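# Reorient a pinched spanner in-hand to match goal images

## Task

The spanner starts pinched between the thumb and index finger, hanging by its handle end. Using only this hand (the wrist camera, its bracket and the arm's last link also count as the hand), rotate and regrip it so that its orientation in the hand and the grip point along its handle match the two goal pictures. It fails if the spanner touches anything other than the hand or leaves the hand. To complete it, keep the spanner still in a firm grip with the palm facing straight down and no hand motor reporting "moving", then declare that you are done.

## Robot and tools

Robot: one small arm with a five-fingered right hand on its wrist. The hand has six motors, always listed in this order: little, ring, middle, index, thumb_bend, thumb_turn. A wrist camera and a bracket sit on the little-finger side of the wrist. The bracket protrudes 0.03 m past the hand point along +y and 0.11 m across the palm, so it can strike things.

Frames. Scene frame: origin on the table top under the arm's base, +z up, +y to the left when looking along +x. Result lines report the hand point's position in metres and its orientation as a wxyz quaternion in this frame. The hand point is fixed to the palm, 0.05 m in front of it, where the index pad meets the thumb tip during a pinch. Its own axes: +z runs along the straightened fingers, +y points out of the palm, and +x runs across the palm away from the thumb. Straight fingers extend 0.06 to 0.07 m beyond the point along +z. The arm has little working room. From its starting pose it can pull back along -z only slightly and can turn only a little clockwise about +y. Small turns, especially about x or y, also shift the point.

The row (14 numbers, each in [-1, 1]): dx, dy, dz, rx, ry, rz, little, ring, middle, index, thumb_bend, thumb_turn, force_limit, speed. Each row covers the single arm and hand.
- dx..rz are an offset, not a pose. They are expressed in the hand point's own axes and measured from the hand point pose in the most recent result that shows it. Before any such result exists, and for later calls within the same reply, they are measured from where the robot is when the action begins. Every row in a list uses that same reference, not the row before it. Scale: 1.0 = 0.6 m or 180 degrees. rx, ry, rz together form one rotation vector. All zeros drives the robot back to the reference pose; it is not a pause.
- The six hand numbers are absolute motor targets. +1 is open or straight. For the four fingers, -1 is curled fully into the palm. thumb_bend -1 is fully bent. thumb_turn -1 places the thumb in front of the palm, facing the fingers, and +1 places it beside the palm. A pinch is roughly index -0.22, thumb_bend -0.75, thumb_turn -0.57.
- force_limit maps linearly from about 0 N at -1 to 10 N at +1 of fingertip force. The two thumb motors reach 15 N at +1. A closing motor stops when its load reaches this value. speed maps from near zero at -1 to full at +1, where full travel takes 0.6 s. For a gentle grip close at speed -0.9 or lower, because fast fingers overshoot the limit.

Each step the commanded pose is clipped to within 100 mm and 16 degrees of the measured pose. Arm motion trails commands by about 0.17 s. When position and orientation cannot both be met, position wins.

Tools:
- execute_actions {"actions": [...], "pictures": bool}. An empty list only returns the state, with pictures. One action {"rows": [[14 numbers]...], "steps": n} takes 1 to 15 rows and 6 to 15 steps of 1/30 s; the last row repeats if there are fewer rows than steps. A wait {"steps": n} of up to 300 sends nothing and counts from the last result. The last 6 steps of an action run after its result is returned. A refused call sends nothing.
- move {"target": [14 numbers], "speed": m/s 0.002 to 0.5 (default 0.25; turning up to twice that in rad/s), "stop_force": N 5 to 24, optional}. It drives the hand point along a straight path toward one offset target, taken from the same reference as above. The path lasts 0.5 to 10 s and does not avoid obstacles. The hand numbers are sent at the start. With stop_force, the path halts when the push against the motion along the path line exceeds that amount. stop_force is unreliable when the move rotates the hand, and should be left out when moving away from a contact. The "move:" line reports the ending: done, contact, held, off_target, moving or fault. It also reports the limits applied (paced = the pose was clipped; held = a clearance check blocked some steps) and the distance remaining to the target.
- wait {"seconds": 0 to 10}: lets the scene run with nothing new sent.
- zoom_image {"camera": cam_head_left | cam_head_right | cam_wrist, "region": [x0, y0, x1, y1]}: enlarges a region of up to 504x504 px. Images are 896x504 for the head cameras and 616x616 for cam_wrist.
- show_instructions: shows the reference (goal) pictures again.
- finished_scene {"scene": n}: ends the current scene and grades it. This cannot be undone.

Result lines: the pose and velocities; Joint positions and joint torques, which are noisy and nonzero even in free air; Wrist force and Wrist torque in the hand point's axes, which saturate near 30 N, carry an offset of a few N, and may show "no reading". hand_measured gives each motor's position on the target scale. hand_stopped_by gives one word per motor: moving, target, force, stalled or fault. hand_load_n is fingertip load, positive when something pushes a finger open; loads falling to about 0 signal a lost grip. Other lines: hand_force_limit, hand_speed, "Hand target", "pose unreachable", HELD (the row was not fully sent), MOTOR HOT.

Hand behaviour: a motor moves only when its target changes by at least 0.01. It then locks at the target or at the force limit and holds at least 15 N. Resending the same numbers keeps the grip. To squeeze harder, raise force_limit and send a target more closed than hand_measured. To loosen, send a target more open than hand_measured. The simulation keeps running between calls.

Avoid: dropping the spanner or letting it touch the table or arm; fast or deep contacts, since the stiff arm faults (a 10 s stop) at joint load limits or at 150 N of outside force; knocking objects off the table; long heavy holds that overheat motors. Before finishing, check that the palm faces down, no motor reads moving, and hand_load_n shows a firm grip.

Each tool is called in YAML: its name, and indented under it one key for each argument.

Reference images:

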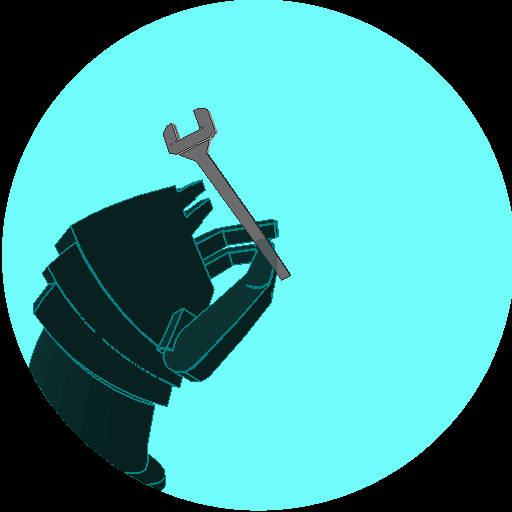

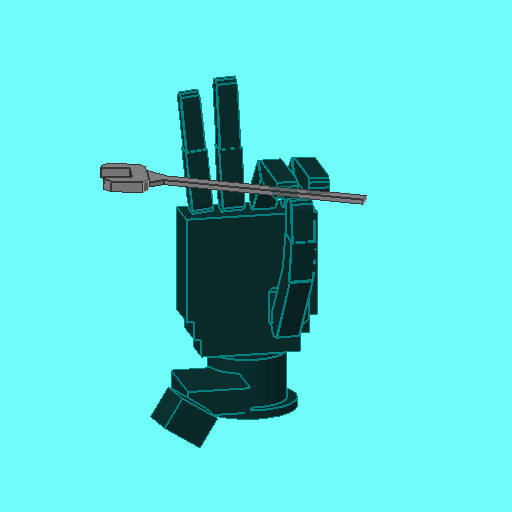

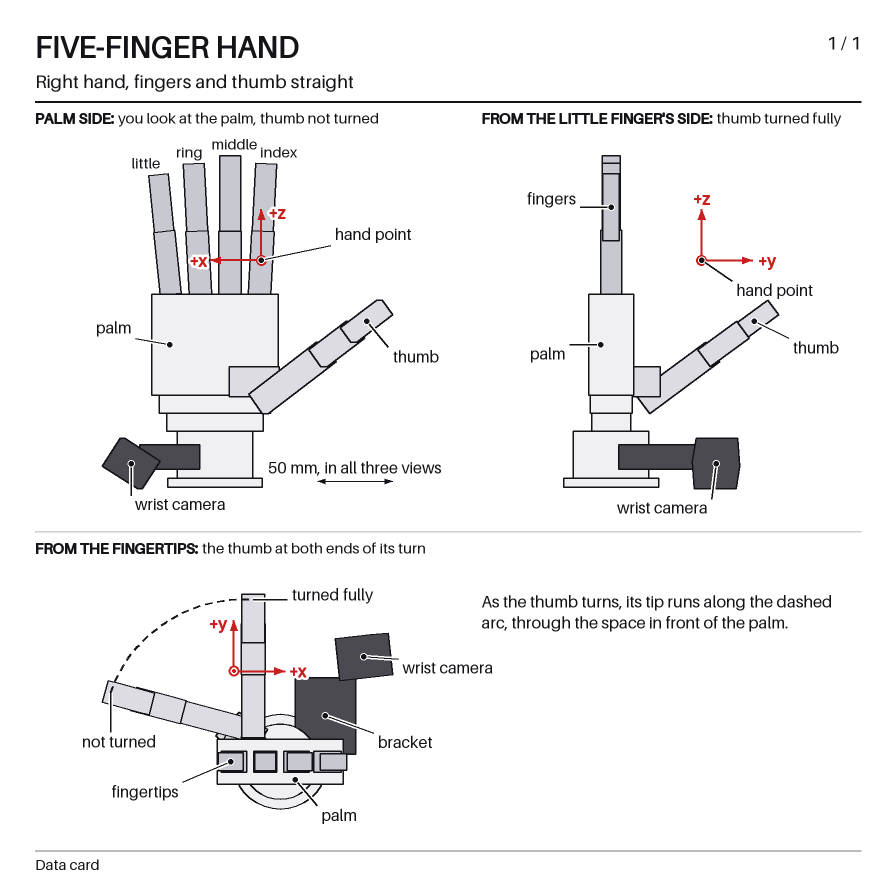

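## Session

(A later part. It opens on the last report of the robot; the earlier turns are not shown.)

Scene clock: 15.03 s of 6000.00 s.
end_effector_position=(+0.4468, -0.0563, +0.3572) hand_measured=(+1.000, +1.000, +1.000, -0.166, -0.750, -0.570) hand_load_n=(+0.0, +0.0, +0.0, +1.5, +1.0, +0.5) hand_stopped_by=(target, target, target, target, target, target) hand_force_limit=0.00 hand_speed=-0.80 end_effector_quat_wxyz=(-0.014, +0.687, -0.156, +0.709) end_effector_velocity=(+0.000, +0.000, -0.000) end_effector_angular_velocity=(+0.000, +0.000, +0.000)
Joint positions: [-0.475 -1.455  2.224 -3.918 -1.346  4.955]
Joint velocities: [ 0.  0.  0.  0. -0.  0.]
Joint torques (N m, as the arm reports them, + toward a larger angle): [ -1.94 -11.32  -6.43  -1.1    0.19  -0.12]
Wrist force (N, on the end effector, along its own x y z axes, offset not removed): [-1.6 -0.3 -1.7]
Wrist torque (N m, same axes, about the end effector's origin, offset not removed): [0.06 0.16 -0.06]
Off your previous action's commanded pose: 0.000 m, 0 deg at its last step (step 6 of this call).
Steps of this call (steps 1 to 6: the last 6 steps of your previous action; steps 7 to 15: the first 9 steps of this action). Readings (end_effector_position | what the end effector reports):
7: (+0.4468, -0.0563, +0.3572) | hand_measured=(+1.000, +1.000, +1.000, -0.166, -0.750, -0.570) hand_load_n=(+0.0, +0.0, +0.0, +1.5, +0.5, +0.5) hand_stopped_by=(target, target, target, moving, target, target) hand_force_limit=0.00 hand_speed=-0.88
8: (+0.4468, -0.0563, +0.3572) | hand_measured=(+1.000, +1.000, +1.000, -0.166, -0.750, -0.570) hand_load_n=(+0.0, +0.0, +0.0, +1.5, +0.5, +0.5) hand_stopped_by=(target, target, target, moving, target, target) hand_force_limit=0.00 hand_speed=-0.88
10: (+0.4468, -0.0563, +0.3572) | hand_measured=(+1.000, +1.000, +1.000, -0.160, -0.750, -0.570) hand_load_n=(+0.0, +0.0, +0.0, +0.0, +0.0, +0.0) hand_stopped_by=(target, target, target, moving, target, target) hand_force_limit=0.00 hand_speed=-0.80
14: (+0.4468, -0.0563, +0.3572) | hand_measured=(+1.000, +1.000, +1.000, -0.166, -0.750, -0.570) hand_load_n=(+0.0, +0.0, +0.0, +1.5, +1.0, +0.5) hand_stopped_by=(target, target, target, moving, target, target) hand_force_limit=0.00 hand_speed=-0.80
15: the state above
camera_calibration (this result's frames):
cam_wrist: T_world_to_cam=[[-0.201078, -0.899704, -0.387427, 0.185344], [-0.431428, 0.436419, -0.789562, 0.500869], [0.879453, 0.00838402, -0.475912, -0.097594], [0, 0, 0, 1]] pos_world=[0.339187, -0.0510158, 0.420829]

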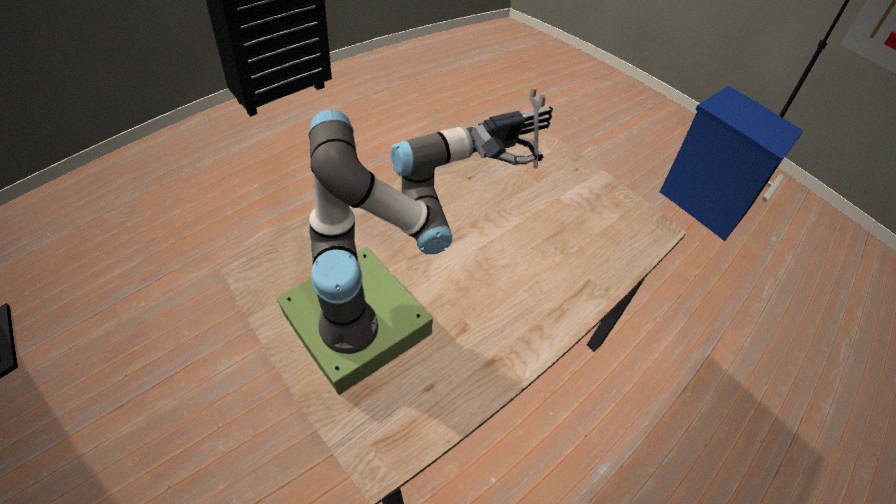

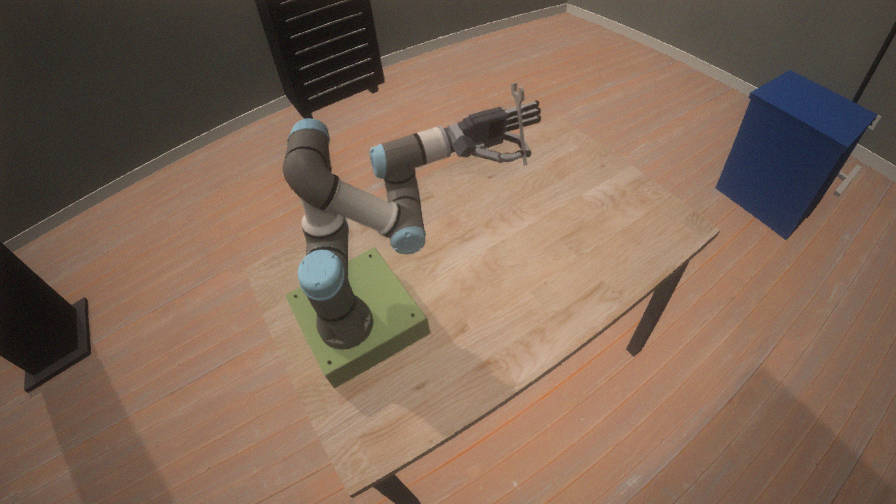

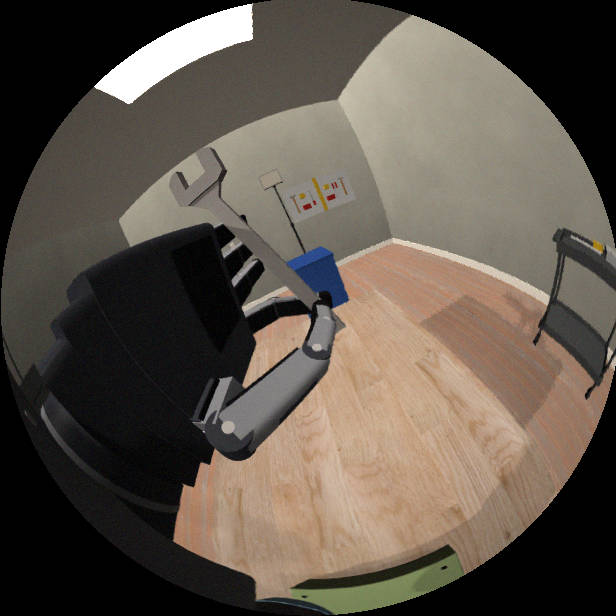

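execute_actions:
  actions:
    - {"rows":[[0,0,0,0,0,0,1,1,1,-0.154,-0.75,-0.57,0,-0.88],[0,0,0,0,0,0,1,1,1,-0.154,-0.75,-0.57,0,-0.88],[0,0,0,0,0,0,1,1,1,-0.154,-0.75,-0.57,0,-0.88],[0,0,0,0,0,0,1,1,1,-0.166,-0.75,-0.57,0,-0.8]],"steps":10}

execute_actions:
  actions:
    - {"rows":[[0,0,0,0,0,0,1,1,1,-0.154,-0.75,-0.57,0,-0.88],[0,0,0,0,0,0,1,1,1,-0.154,-0.75,-0.57,0,-0.88],[0,0,0,0,0,0,1,1,1,-0.154,-0.75,-0.57,0,-0.88],[0,0,0,0,0,0,1,1,1,-0.166,-0.75,-0.57,0,-0.8]],"steps":10}

move:
  target: [0,0,0,0,0,0,0.5,1,0.3,-0.166,-0.75,-0.57,0,-0.6]

zoom_image:
  camera: "cam_head_left"
  region: [450,60,610,200]

Scene clock: 15.57 s of 6000.00 s.
end_effector_position=(+0.4468, -0.0563, +0.3572) hand_measured=(+1.000, +1.000, +1.000, -0.160, -0.750, -0.570) hand_load_n=(+0.0, +0.0, +0.0, +0.0, +0.0, +0.0) hand_stopped_by=(target, target, target, moving, target, target) hand_force_limit=0.00 hand_speed=-0.80 end_effector_quat_wxyz=(-0.014, +0.687, -0.156, +0.709) end_effector_velocity=(-0.000, -0.000, +0.000) end_effector_angular_velocity=(-0.001, -0.001, -0.000)
Joint positions: [-0.475 -1.455  2.224 -3.918 -1.346  4.955]
Joint velocities: [-0.    -0.001  0.    -0.001  0.    -0.   ]
Joint torques (N m, as the arm reports them, + toward a larger angle): [ -0.22 -11.57  -6.91  -0.95   0.24  -0.12]
Wrist force (N, on the end effector, along its own x y z axes, offset not removed): [-2.3 1.5 0.0]
Wrist torque (N m, same axes, about the end effector's origin, offset not removed): [0.19 0.25 0.00]
Off your previous action's commanded pose: 0.000 m, 0 deg at its last step (step 6 of this call).
Steps of this call (steps 1 to 6: the last 6 steps of your previous action; steps 7 to 12: nothing new was sent; steps 13 to 16: the first 4 steps of this action). Readings (end_effector_position | what the end effector reports):
13: (+0.4468, -0.0563, +0.3572) | hand_measured=(+1.000, +1.000, +1.000, -0.166, -0.750, -0.570) hand_load_n=(+0.0, +0.0, +0.0, +1.5, +1.0, +0.5) hand_stopped_by=(target, target, target, moving, target, target) hand_force_limit=0.00 hand_speed=-0.88
14: (+0.4468, -0.0563, +0.3572) | hand_measured=(+1.000, +1.000, +1.000, -0.166, -0.750, -0.570) hand_load_n=(+0.0, +0.0, +0.0, +1.5, +1.0, +0.5) hand_stopped_by=(target, target, target, moving, target, target) hand_force_limit=0.00 hand_speed=-0.88
16: the state above

Scene clock: 15.90 s of 6000.00 s.
end_effector_position=(+0.4468, -0.0563, +0.3572) hand_measured=(+1.000, +1.000, +1.000, -0.160, -0.750, -0.570) hand_load_n=(+0.0, +0.0, +0.0, +0.0, +0.0, +0.0) hand_stopped_by=(target, target, target, moving, target, target) hand_force_limit=0.00 hand_speed=-0.80 end_effector_quat_wxyz=(-0.014, +0.687, -0.156, +0.709) end_effector_velocity=(+0.000, -0.000, -0.000) end_effector_angular_velocity=(+0.000, +0.001, -0.000)
Joint positions: [-0.475 -1.455  2.224 -3.918 -1.346  4.955]
Joint velocities: [-0.001  0.001  0.    -0.     0.    -0.   ]
Joint torques (N m, as the arm reports them, + toward a larger angle): [ -0.07 -11.61  -6.53  -2.13   0.23  -0.13]
Wrist force (N, on the end effector, along its own x y z axes, offset not removed): [-1.1 0.4 -0.7]
Wrist torque (N m, same axes, about the end effector's origin, offset not removed): [0.10 0.07 0.03]
Off your previous action's commanded pose: 0.000 m, 0 deg at its last step (step 6 of this call).
Steps of this call (steps 1 to 6: the last 6 steps of your previous action; steps 7 to 10: the first 4 steps of this action, its rows measured from where the robot was after step 6). Readings (end_effector_position | what the end effector reports):
6: (+0.4468, -0.0563, +0.3572) | hand_measured=(+1.000, +1.000, +1.000, -0.166, -0.750, -0.570) hand_load_n=(+0.0, +0.0, +0.0, +1.5, +1.0, +0.5) hand_stopped_by=(target, target, target, target, target, target) hand_force_limit=0.00 hand_speed=-0.80
7: (+0.4468, -0.0563, +0.3572) | hand_measured=(+1.000, +1.000, +1.000, -0.166, -0.750, -0.570) hand_load_n=(+0.0, +0.0, +0.0, +1.5, +1.0, +0.5) hand_stopped_by=(target, target, target, moving, target, target) hand_force_limit=0.00 hand_speed=-0.88
8: (+0.4468, -0.0563, +0.3572) | hand_measured=(+1.000, +1.000, +1.000, -0.166, -0.750, -0.570) hand_load_n=(+0.0, +0.0, +0.0, +1.5, +1.0, +0.5) hand_stopped_by=(target, target, target, moving, target, target) hand_force_limit=0.00 hand_speed=-0.88
10: the state above

Scene clock: 17.47 s of 6000.00 s.
end_effector_position=(+0.4468, -0.0563, +0.3572) hand_measured=(+0.500, +1.000, +0.300, -0.166, -0.750, -0.570) hand_load_n=(+0.0, +0.0, +0.0, +2.0, +1.0, +0.5) hand_stopped_by=(target, target, target, target, target, target) hand_force_limit=0.00 hand_speed=-0.60 end_effector_quat_wxyz=(-0.014, +0.687, -0.156, +0.709) end_effector_velocity=(+0.000, +0.000, -0.000) end_effector_angular_velocity=(+0.000, -0.000, +0.001)
Joint positions: [-0.475 -1.455  2.224 -3.918 -1.346  4.955]
Joint velocities: [ 0.001  0.001  0.    -0.001 -0.     0.   ]
Joint torques (N m, as the arm reports them, + toward a larger angle): [ -0.81 -11.17  -6.56  -1.79   0.2   -0.12]
Wrist force (N, on the end effector, along its own x y z axes, offset not removed): [-0.9 2.2 -1.6]
Wrist torque (N m, same axes, about the end effector's origin, offset not removed): [0.50 0.01 0.02]
Hand target: +0.447, -0.056, +0.357; -0.014, +0.687, -0.156, +0.709
Off your previous action's commanded pose: 0.000 m, 0 deg at its last step (step 6 of this call).
Off the commanded pose: 0.000 m, 0 deg.
Kept back: nothing.
move: done
camera_calibration (this result's frames):
cam_wrist: T_world_to_cam=[[-0.201109, -0.89969, -0.387444, 0.185356], [-0.431491, 0.436449, -0.789511, 0.500866], [0.879415, 0.00840129, -0.475982, -0.0975643], [0, 0, 0, 1]] pos_world=[0.339196, -0.0510197, 0.420816]

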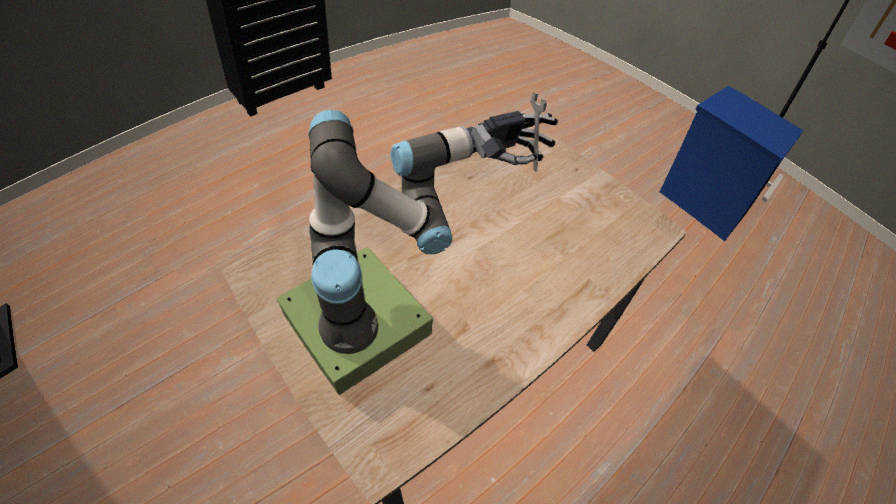

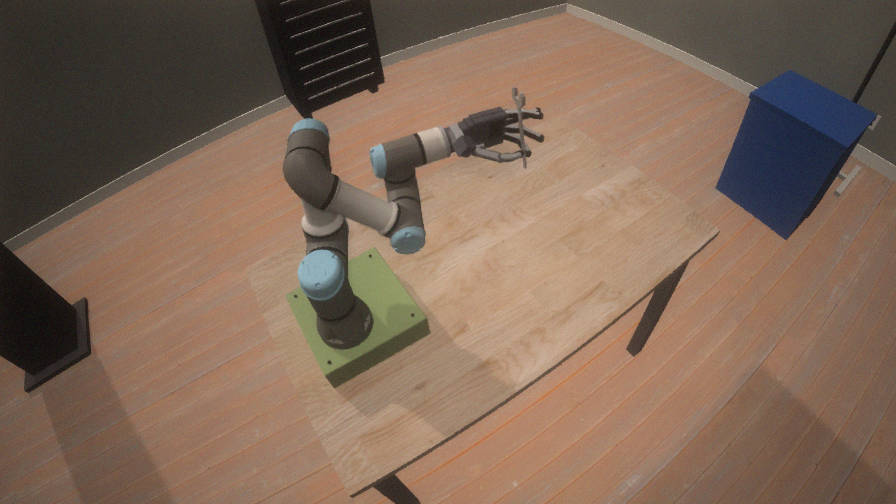

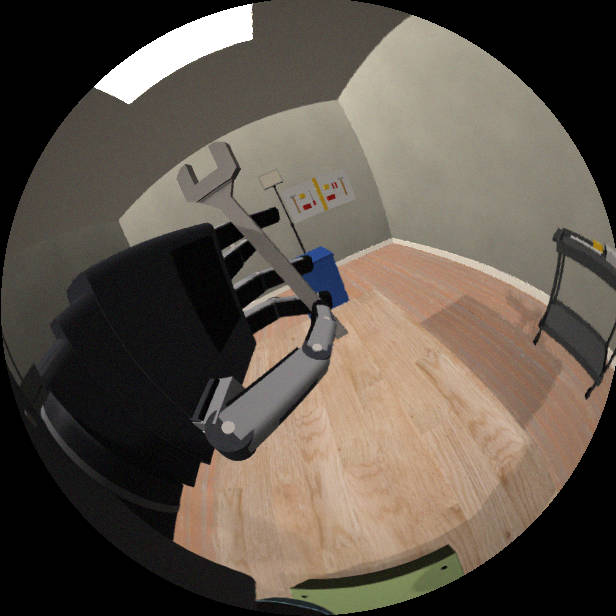

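Region (450, 60, 610, 200) of cam_head_left's 896x504 image, scaled by 3.150, with more detail than that image has; it fills the top 441 rows of this view, and the rest is white.

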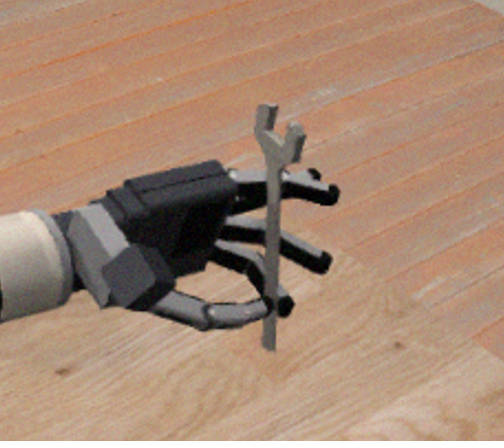

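move:
  target: [0,0,0,0,0,0,0.3,1,-0.2,-0.166,-0.75,-0.57,-0.85,-0.85]

move:
  target: [0,0,0,0,0,0,0.3,1,-0.2,-0.166,-0.75,-0.63,0,-0.9]

Scene clock: 19.87 s of 6000.00 s.
end_effector_position=(+0.4468, -0.0563, +0.3572) hand_measured=(+0.300, +1.000, -0.174, -0.166, -0.748, -0.570) hand_load_n=(+0.0, +0.0, +0.5, +2.5, +2.0, +0.5) hand_stopped_by=(target, target, force, target, target, target) hand_force_limit=-0.85 hand_speed=-0.85 end_effector_quat_wxyz=(-0.014, +0.687, -0.156, +0.709) end_effector_velocity=(-0.000, +0.000, +0.001) end_effector_angular_velocity=(-0.001, -0.002, +0.000)
Joint positions: [-0.475 -1.455  2.224 -3.918 -1.346  4.955]
Joint velocities: [ 0.    -0.001  0.    -0.001  0.     0.   ]
Joint torques (N m, as the arm reports them, + toward a larger angle): [ -0.34 -11.25  -6.63  -1.76   0.16  -0.13]
Wrist force (N, on the end effector, along its own x y z axes, offset not removed): [-1.1 2.3 -1.5]
Wrist torque (N m, same axes, about the end effector's origin, offset not removed): [0.39 0.08 0.07]
Hand target: +0.447, -0.056, +0.357; -0.014, +0.687, -0.156, +0.709
Off the commanded pose: 0.000 m, 0 deg.
Kept back: nothing.
move: done
camera_calibration (this result's frames):
cam_wrist: T_world_to_cam=[[-0.201108, -0.89969, -0.387444, 0.185356], [-0.431492, 0.436448, -0.789511, 0.500866], [0.879415, 0.0084017, -0.475982, -0.0975644], [0, 0, 0, 1]] pos_world=[0.339196, -0.0510196, 0.420816]

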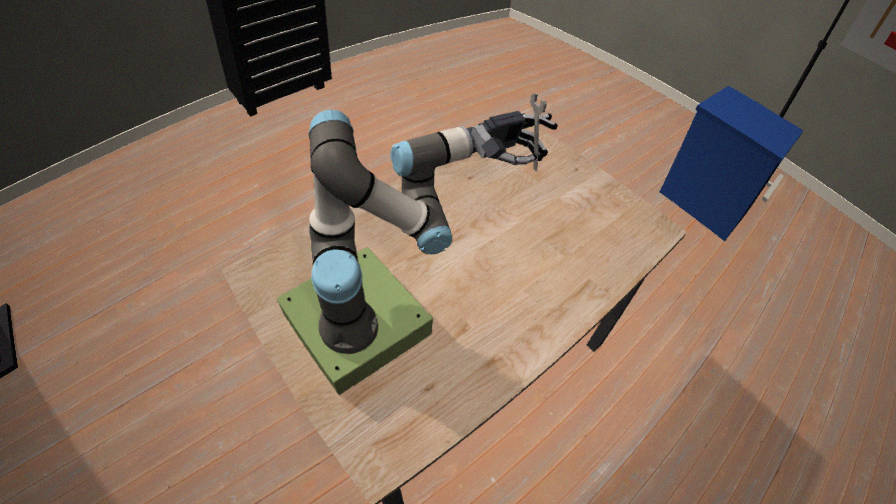

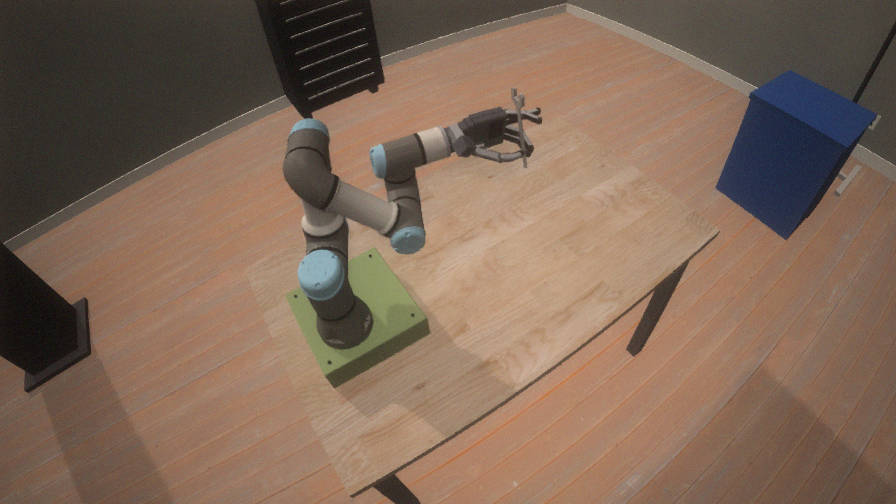

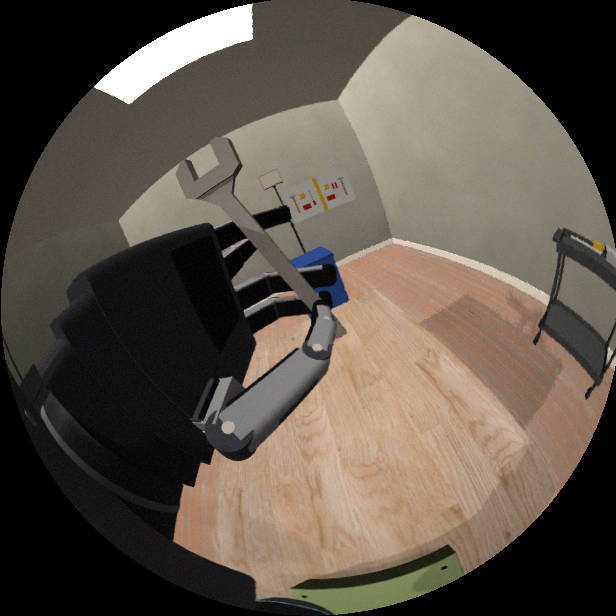

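Scene clock: 20.53 s of 6000.00 s.
end_effector_position=(+0.4468, -0.0563, +0.3572) hand_measured=(+0.300, +1.000, -0.174, -0.166, -0.748, -0.630) hand_load_n=(+0.0, +0.0, +1.0, +2.0, +1.5, +2.0) hand_stopped_by=(target, target, force, target, target, target) hand_force_limit=0.00 hand_speed=-0.90 end_effector_quat_wxyz=(-0.014, +0.687, -0.156, +0.709) end_effector_velocity=(+0.000, -0.000, -0.000) end_effector_angular_velocity=(+0.000, +0.001, -0.000)
Joint positions: [-0.475 -1.455  2.224 -3.918 -1.346  4.955]
Joint velocities: [-0.     0.001 -0.     0.     0.    -0.   ]
Joint torques (N m, as the arm reports them, + toward a larger angle): [ -0.45 -11.14  -6.65  -1.79   0.15  -0.14]
Wrist force (N, on the end effector, along its own x y z axes, offset not removed): [-1.6 1.2 -2.2]
Wrist torque (N m, same axes, about the end effector's origin, offset not removed): [0.34 0.24 -0.02]
Hand target: +0.447, -0.056, +0.357; -0.014, +0.687, -0.156, +0.709
Off the commanded pose: 0.000 m, 0 deg.
Kept back: nothing.
move: done
camera_calibration (this result's frames):
cam_wrist: T_world_to_cam=[[-0.201108, -0.89969, -0.387444, 0.185356], [-0.431492, 0.436448, -0.789511, 0.500866], [0.879415, 0.00840171, -0.475982, -0.0975643], [0, 0, 0, 1]] pos_world=[0.339196, -0.0510196, 0.420816]

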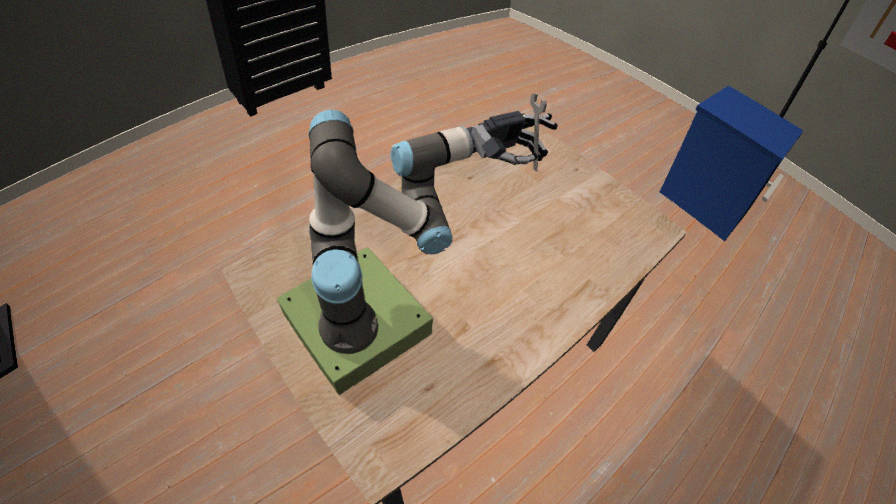

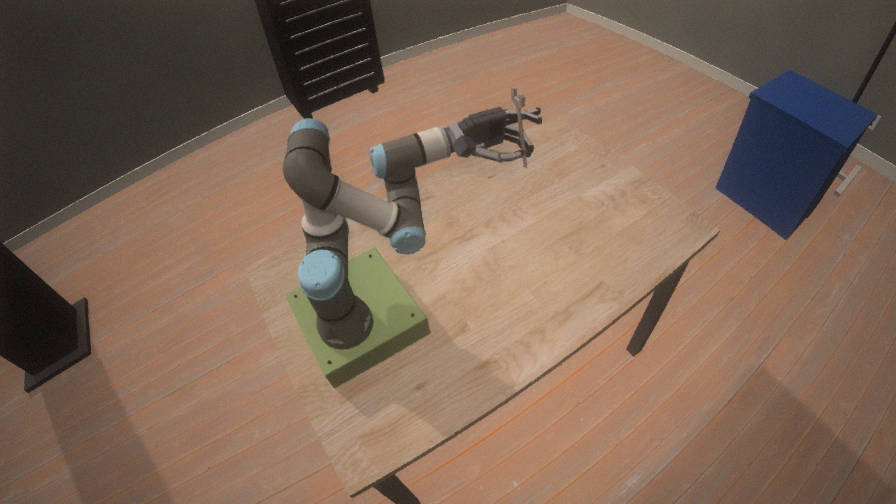

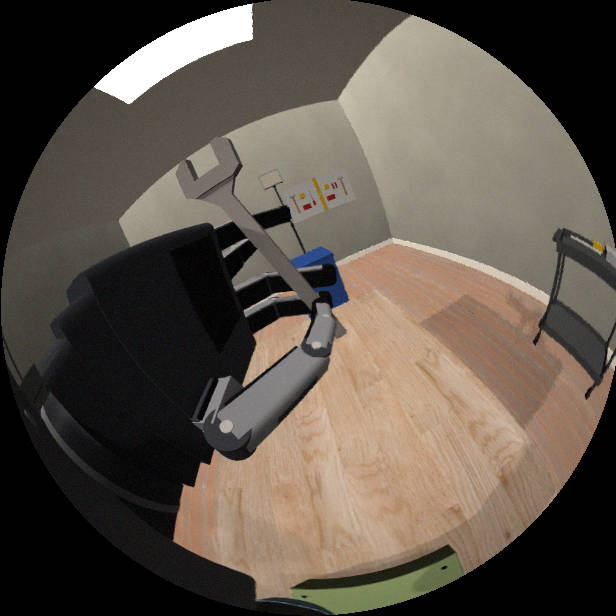

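move:
  target: [0.148,-0.057,0,0,0,-0.51,0.5,1,-0.2,-0.176,-0.75,-0.63,-0.2,-0.9]
  speed: 0.4

move:
  target: [0.148,-0.057,0,0,0,-0.51,0.5,1,-0.1,-0.176,-0.75,-0.63,-0.2,-0.9]
  speed: 0.4

Scene clock: 23.37 s of 6000.00 s.
end_effector_position=(+0.4487, -0.0446, +0.4516) hand_measured=(+0.500, +1.000, -0.174, -0.174, -0.748, -0.630) hand_load_n=(+0.0, +0.0, +1.5, +5.0, +1.0, +2.0) hand_stopped_by=(target, target, force, force, target, target) hand_force_limit=-0.20 hand_speed=-0.90 end_effector_quat_wxyz=(+0.500, +0.591, +0.385, +0.503) end_effector_velocity=(+0.000, +0.000, +0.000) end_effector_angular_velocity=(-0.006, +0.002, +0.002)
Joint positions: [-0.455 -1.44   2.221 -3.93  -1.366  3.353]
Joint velocities: [-0.004 -0.003  0.002  0.002  0.006 -0.007]
Joint torques (N m, as the arm reports them, + toward a larger angle): [ -4.29 -12.9   -5.71  -0.5    0.73  -0.69]
Wrist force (N, on the end effector, along its own x y z axes, offset not removed): [-1.8 0.2 -0.9]
Wrist torque (N m, same axes, about the end effector's origin, offset not removed): [0.30 0.30 -0.11]
Hand target: +0.449, -0.045, +0.452; +0.500, +0.591, +0.385, +0.503
Off the commanded pose: 0.000 m, 0 deg.
Kept back: nothing.
move: done
camera_calibration (this result's frames):
cam_wrist: T_world_to_cam=[[-0.0942514, -0.346749, 0.93321, -0.386826], [-0.665135, -0.67554, -0.318184, 0.413502], [0.740751, -0.6507, -0.166964, -0.161085], [0, 0, 0, 1]] pos_world=[0.3579, 0.0403874, 0.465664]

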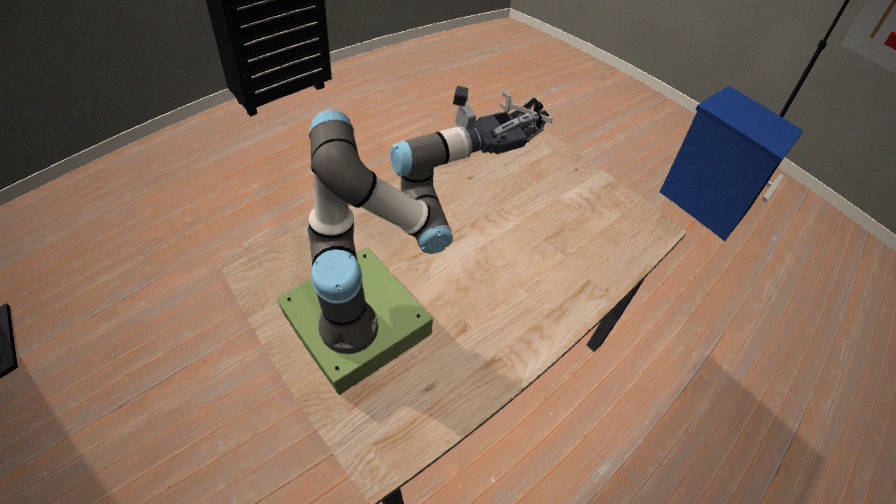

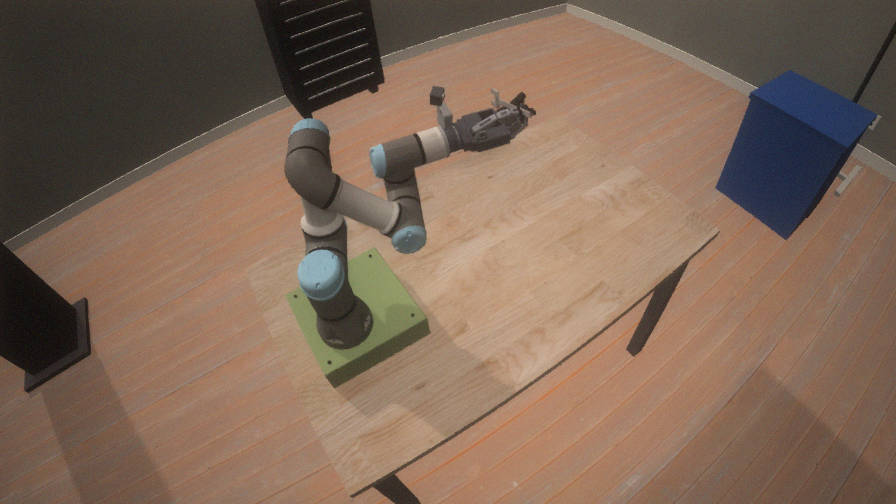

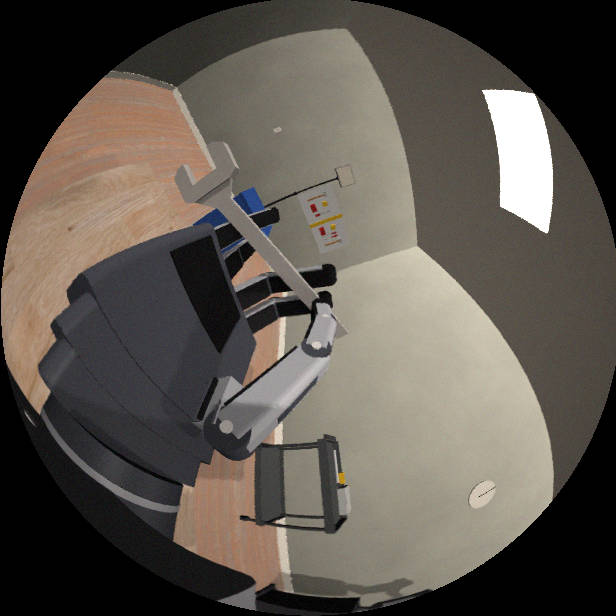

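Scene clock: 25.87 s of 6000.00 s.
end_effector_position=(+0.4678, +0.0474, +0.4368) hand_measured=(+0.500, +1.000, -0.100, -0.174, -0.750, -0.630) hand_load_n=(+0.0, +0.0, +0.0, +4.0, +0.5, +0.0) hand_stopped_by=(target, target, target, force, target, target) hand_force_limit=-0.20 hand_speed=-0.90 end_effector_quat_wxyz=(+0.709, +0.135, +0.692, -0.008) end_effector_velocity=(+0.000, +0.000, -0.000) end_effector_angular_velocity=(-0.006, +0.003, -0.001)
Joint positions: [-0.469 -1.431  2.234 -3.952 -1.352  1.751]
Joint velocities: [ 0.001 -0.004 -0.001  0.007 -0.002 -0.007]
Joint torques (N m, as the arm reports them, + toward a larger angle): [  3.64 -13.01  -8.47  -0.69  -0.79  -0.67]
Wrist force (N, on the end effector, along its own x y z axes, offset not removed): [1.1 1.1 -2.3]
Wrist torque (N m, same axes, about the end effector's origin, offset not removed): [0.38 -0.01 0.06]
Hand target: +0.468, +0.047, +0.437; +0.709, +0.135, +0.692, -0.009
Off the commanded pose: 0.000 m, 0 deg.
Kept back: nothing.
move: done
camera_calibration (this result's frames):
cam_wrist: T_world_to_cam=[[0.174004, 0.927973, 0.329529, -0.261601], [-0.568706, -0.178492, 0.802941, -0.074688], [0.803925, -0.32712, 0.496686, -0.452694], [0, 0, 0, 1]] pos_world=[0.366976, 0.0813419, 0.371022]

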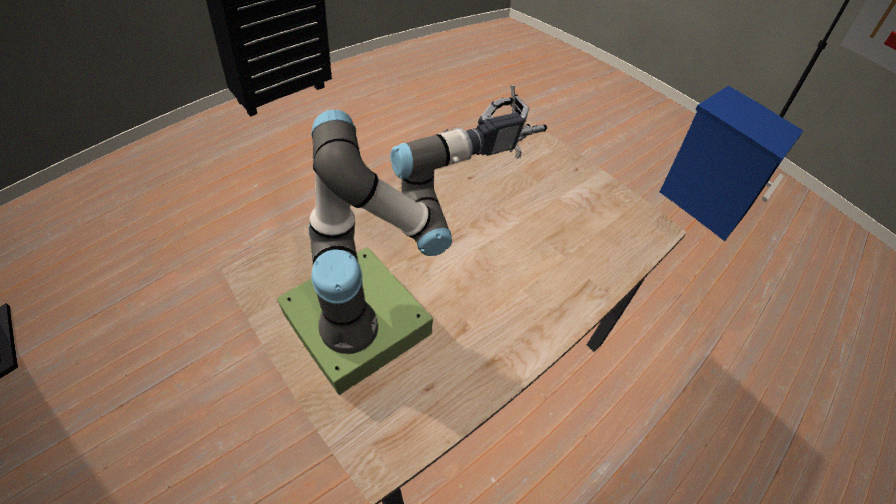

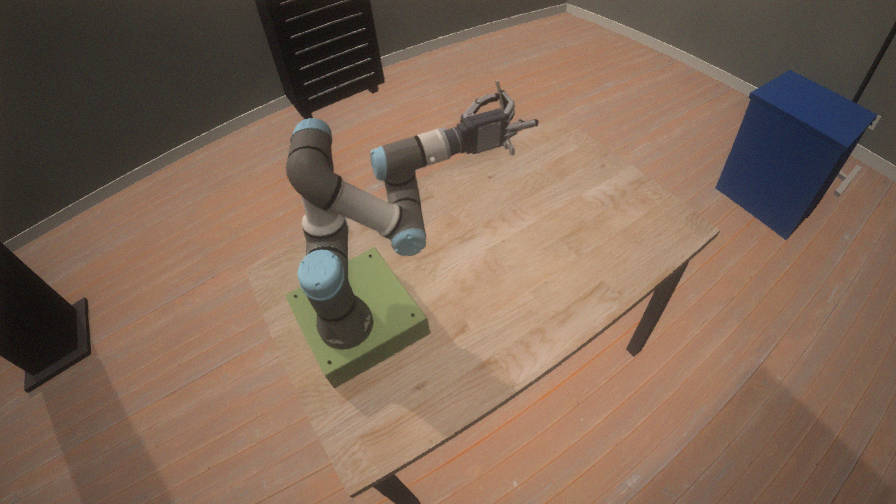

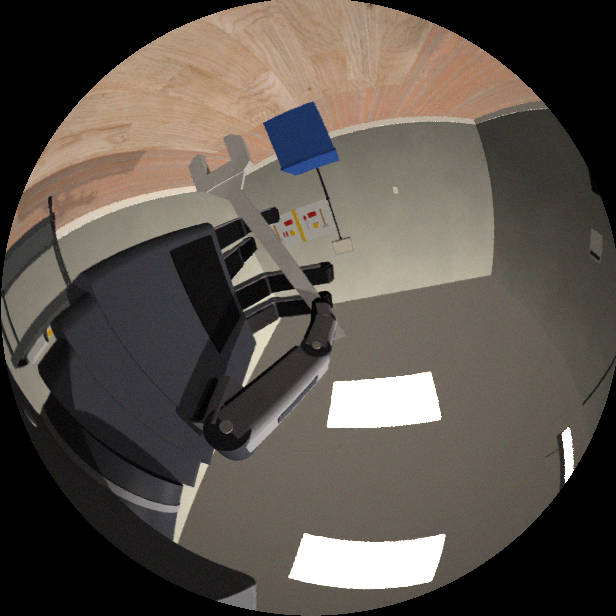

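move:
  target: [0,0,0,0,0,0,0.6,1,-0.2,-0.176,-0.75,-0.63,-0.85,-0.9]

move:
  target: [0,0,0,0,0,0,0.6,1,-0.2,-0.176,-0.75,-0.74,0.3,-0.9]

zoom_image:
  camera: "cam_wrist"
  region: [230,220,390,380]

Scene clock: 26.97 s of 6000.00 s.
end_effector_position=(+0.4678, +0.0475, +0.4369) hand_measured=(+0.600, +1.000, -0.166, -0.174, -0.750, -0.630) hand_load_n=(+0.0, +0.0, +0.5, +4.5, +1.5, +0.5) hand_stopped_by=(target, target, force, force, target, target) hand_force_limit=-0.85 hand_speed=-0.90 end_effector_quat_wxyz=(+0.709, +0.135, +0.692, -0.008) end_effector_velocity=(-0.000, +0.000, +0.000) end_effector_angular_velocity=(-0.000, -0.000, +0.001)
Joint positions: [-0.469 -1.431  2.234 -3.952 -1.352  1.751]
Joint velocities: [ 0. -0.  0. -0.  0. -0.]
Joint torques (N m, as the arm reports them, + toward a larger angle): [-1.94 -6.   -5.68 -2.25  0.71  0.71]
Wrist force (N, on the end effector, along its own x y z axes, offset not removed): [0.4 1.3 -1.4]
Wrist torque (N m, same axes, about the end effector's origin, offset not removed): [0.33 0.06 0.05]
Hand target: +0.468, +0.047, +0.437; +0.709, +0.135, +0.692, -0.008
Off the commanded pose: 0.000 m, 0 deg.
Kept back: nothing.
move: done
camera_calibration (this result's frames):
cam_wrist: T_world_to_cam=[[0.17388, 0.928006, 0.3295, -0.261588], [-0.568783, -0.178502, 0.802884, -0.0746629], [0.803898, -0.32702, 0.496796, -0.452737], [0, 0, 0, 1]] pos_world=[0.366972, 0.0813744, 0.371057]

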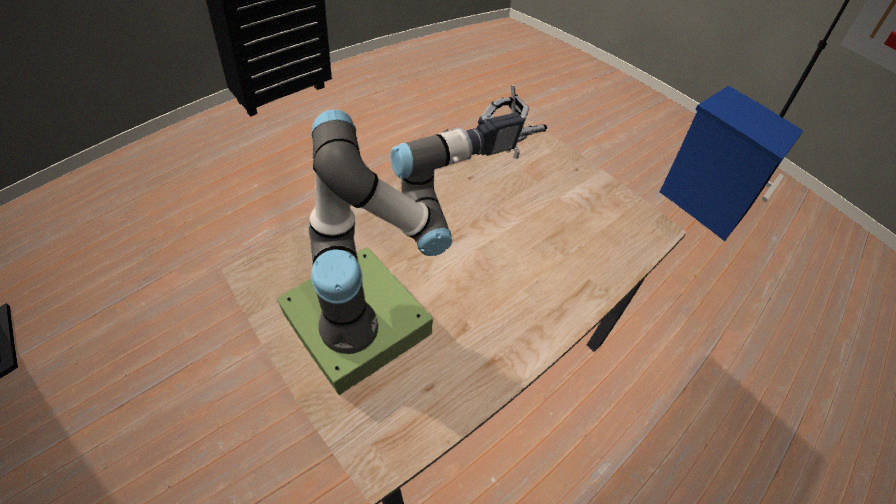

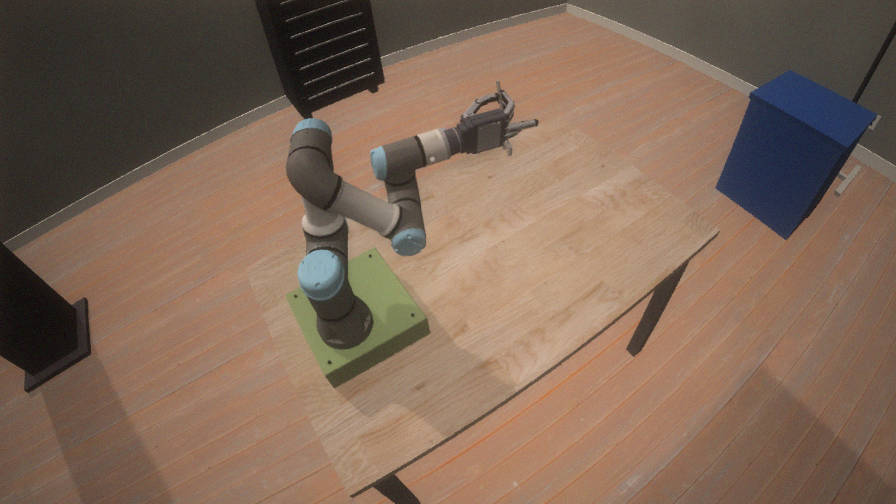

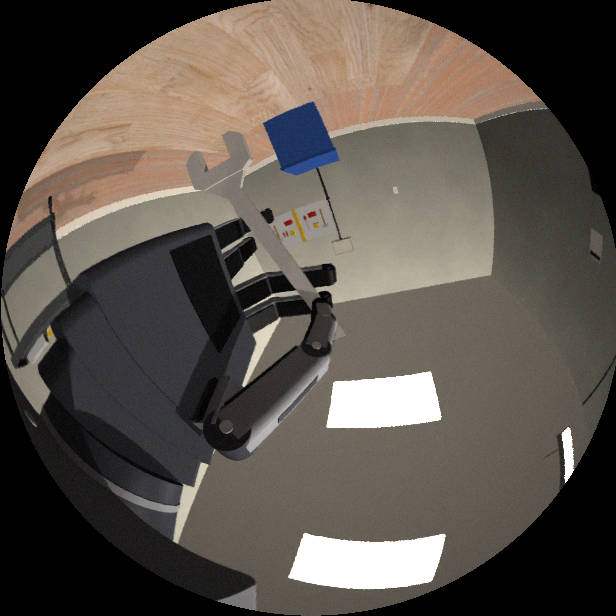

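Scene clock: 28.00 s of 6000.00 s.
end_effector_position=(+0.4678, +0.0475, +0.4369) hand_measured=(+0.600, +1.000, -0.166, -0.174, -0.748, -0.740) hand_load_n=(+0.0, +0.0, +1.0, +4.0, +2.0, +2.5) hand_stopped_by=(target, target, force, force, target, target) hand_force_limit=0.30 hand_speed=-0.90 end_effector_quat_wxyz=(+0.709, +0.135, +0.692, -0.008) end_effector_velocity=(-0.000, -0.000, +0.000) end_effector_angular_velocity=(-0.000, -0.001, -0.000)
Joint positions: [-0.469 -1.431  2.234 -3.952 -1.352  1.751]
Joint velocities: [-0.001 -0.001  0.    -0.     0.    -0.   ]
Joint torques (N m, as the arm reports them, + toward a larger angle): [-1.18 -6.5  -6.26 -2.12  0.76  0.69]
Wrist force (N, on the end effector, along its own x y z axes, offset not removed): [0.2 -0.4 0.0]
Wrist torque (N m, same axes, about the end effector's origin, offset not removed): [0.02 0.07 -0.03]
Hand target: +0.468, +0.047, +0.437; +0.709, +0.135, +0.692, -0.008
Off the commanded pose: 0.000 m, 0 deg.
Kept back: nothing.
move: done
camera_calibration (this result's frames):
cam_wrist: T_world_to_cam=[[0.173882, 0.928004, 0.329504, -0.261589], [-0.568774, -0.178507, 0.802889, -0.0746643], [0.803904, -0.327022, 0.496785, -0.452733], [0, 0, 0, 1]] pos_world=[0.366972, 0.0813745, 0.371053]

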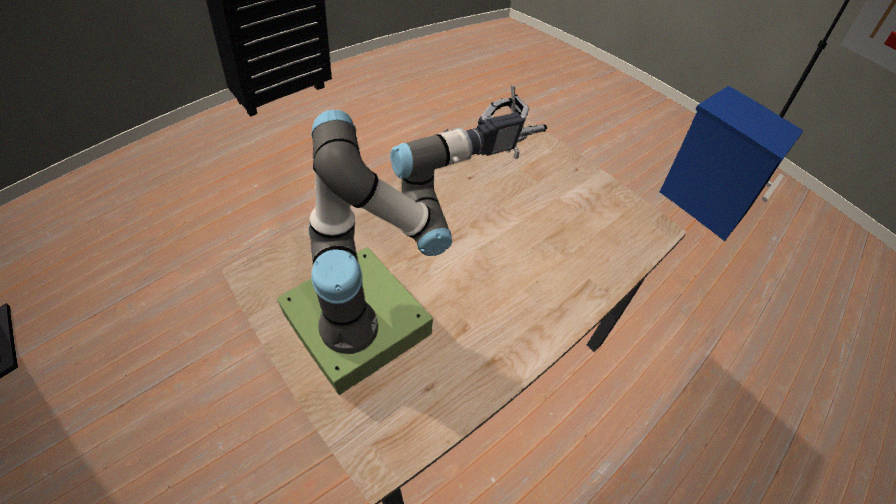

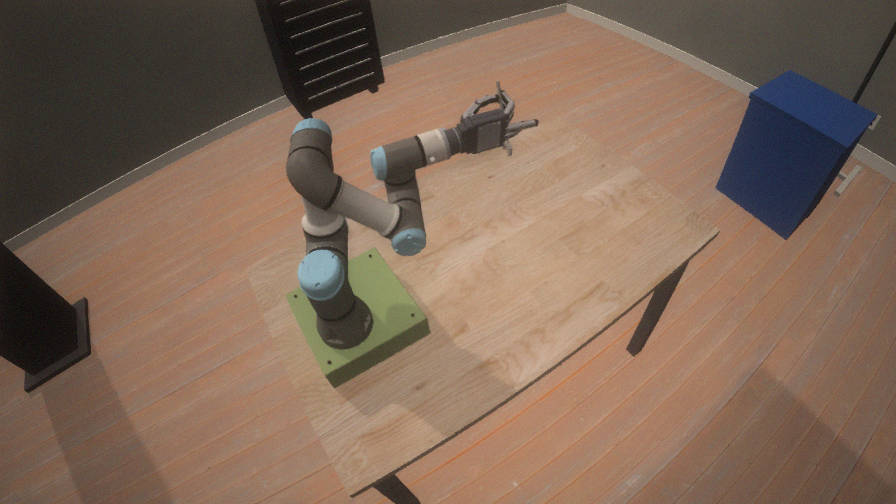

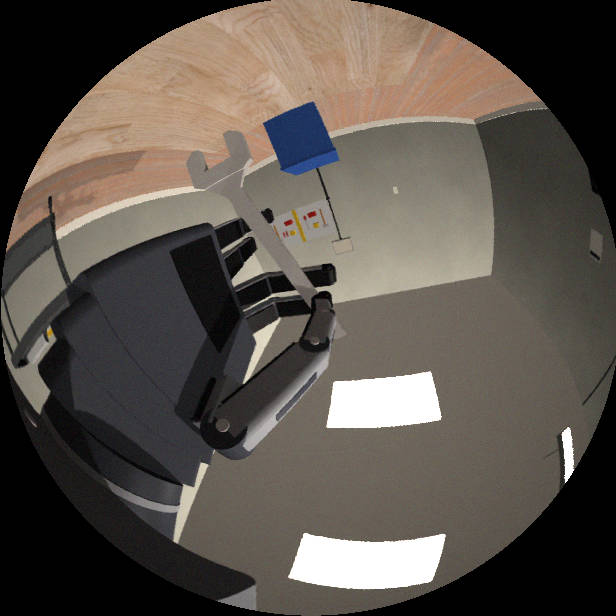

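Region (230, 220, 390, 380) of cam_wrist's 616x616 image, scaled by 3.150, with more detail than that image has.

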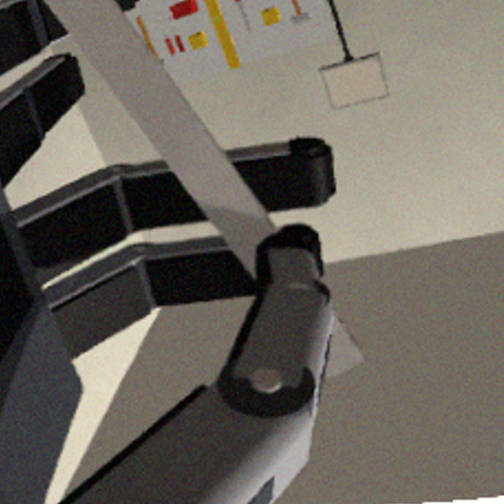

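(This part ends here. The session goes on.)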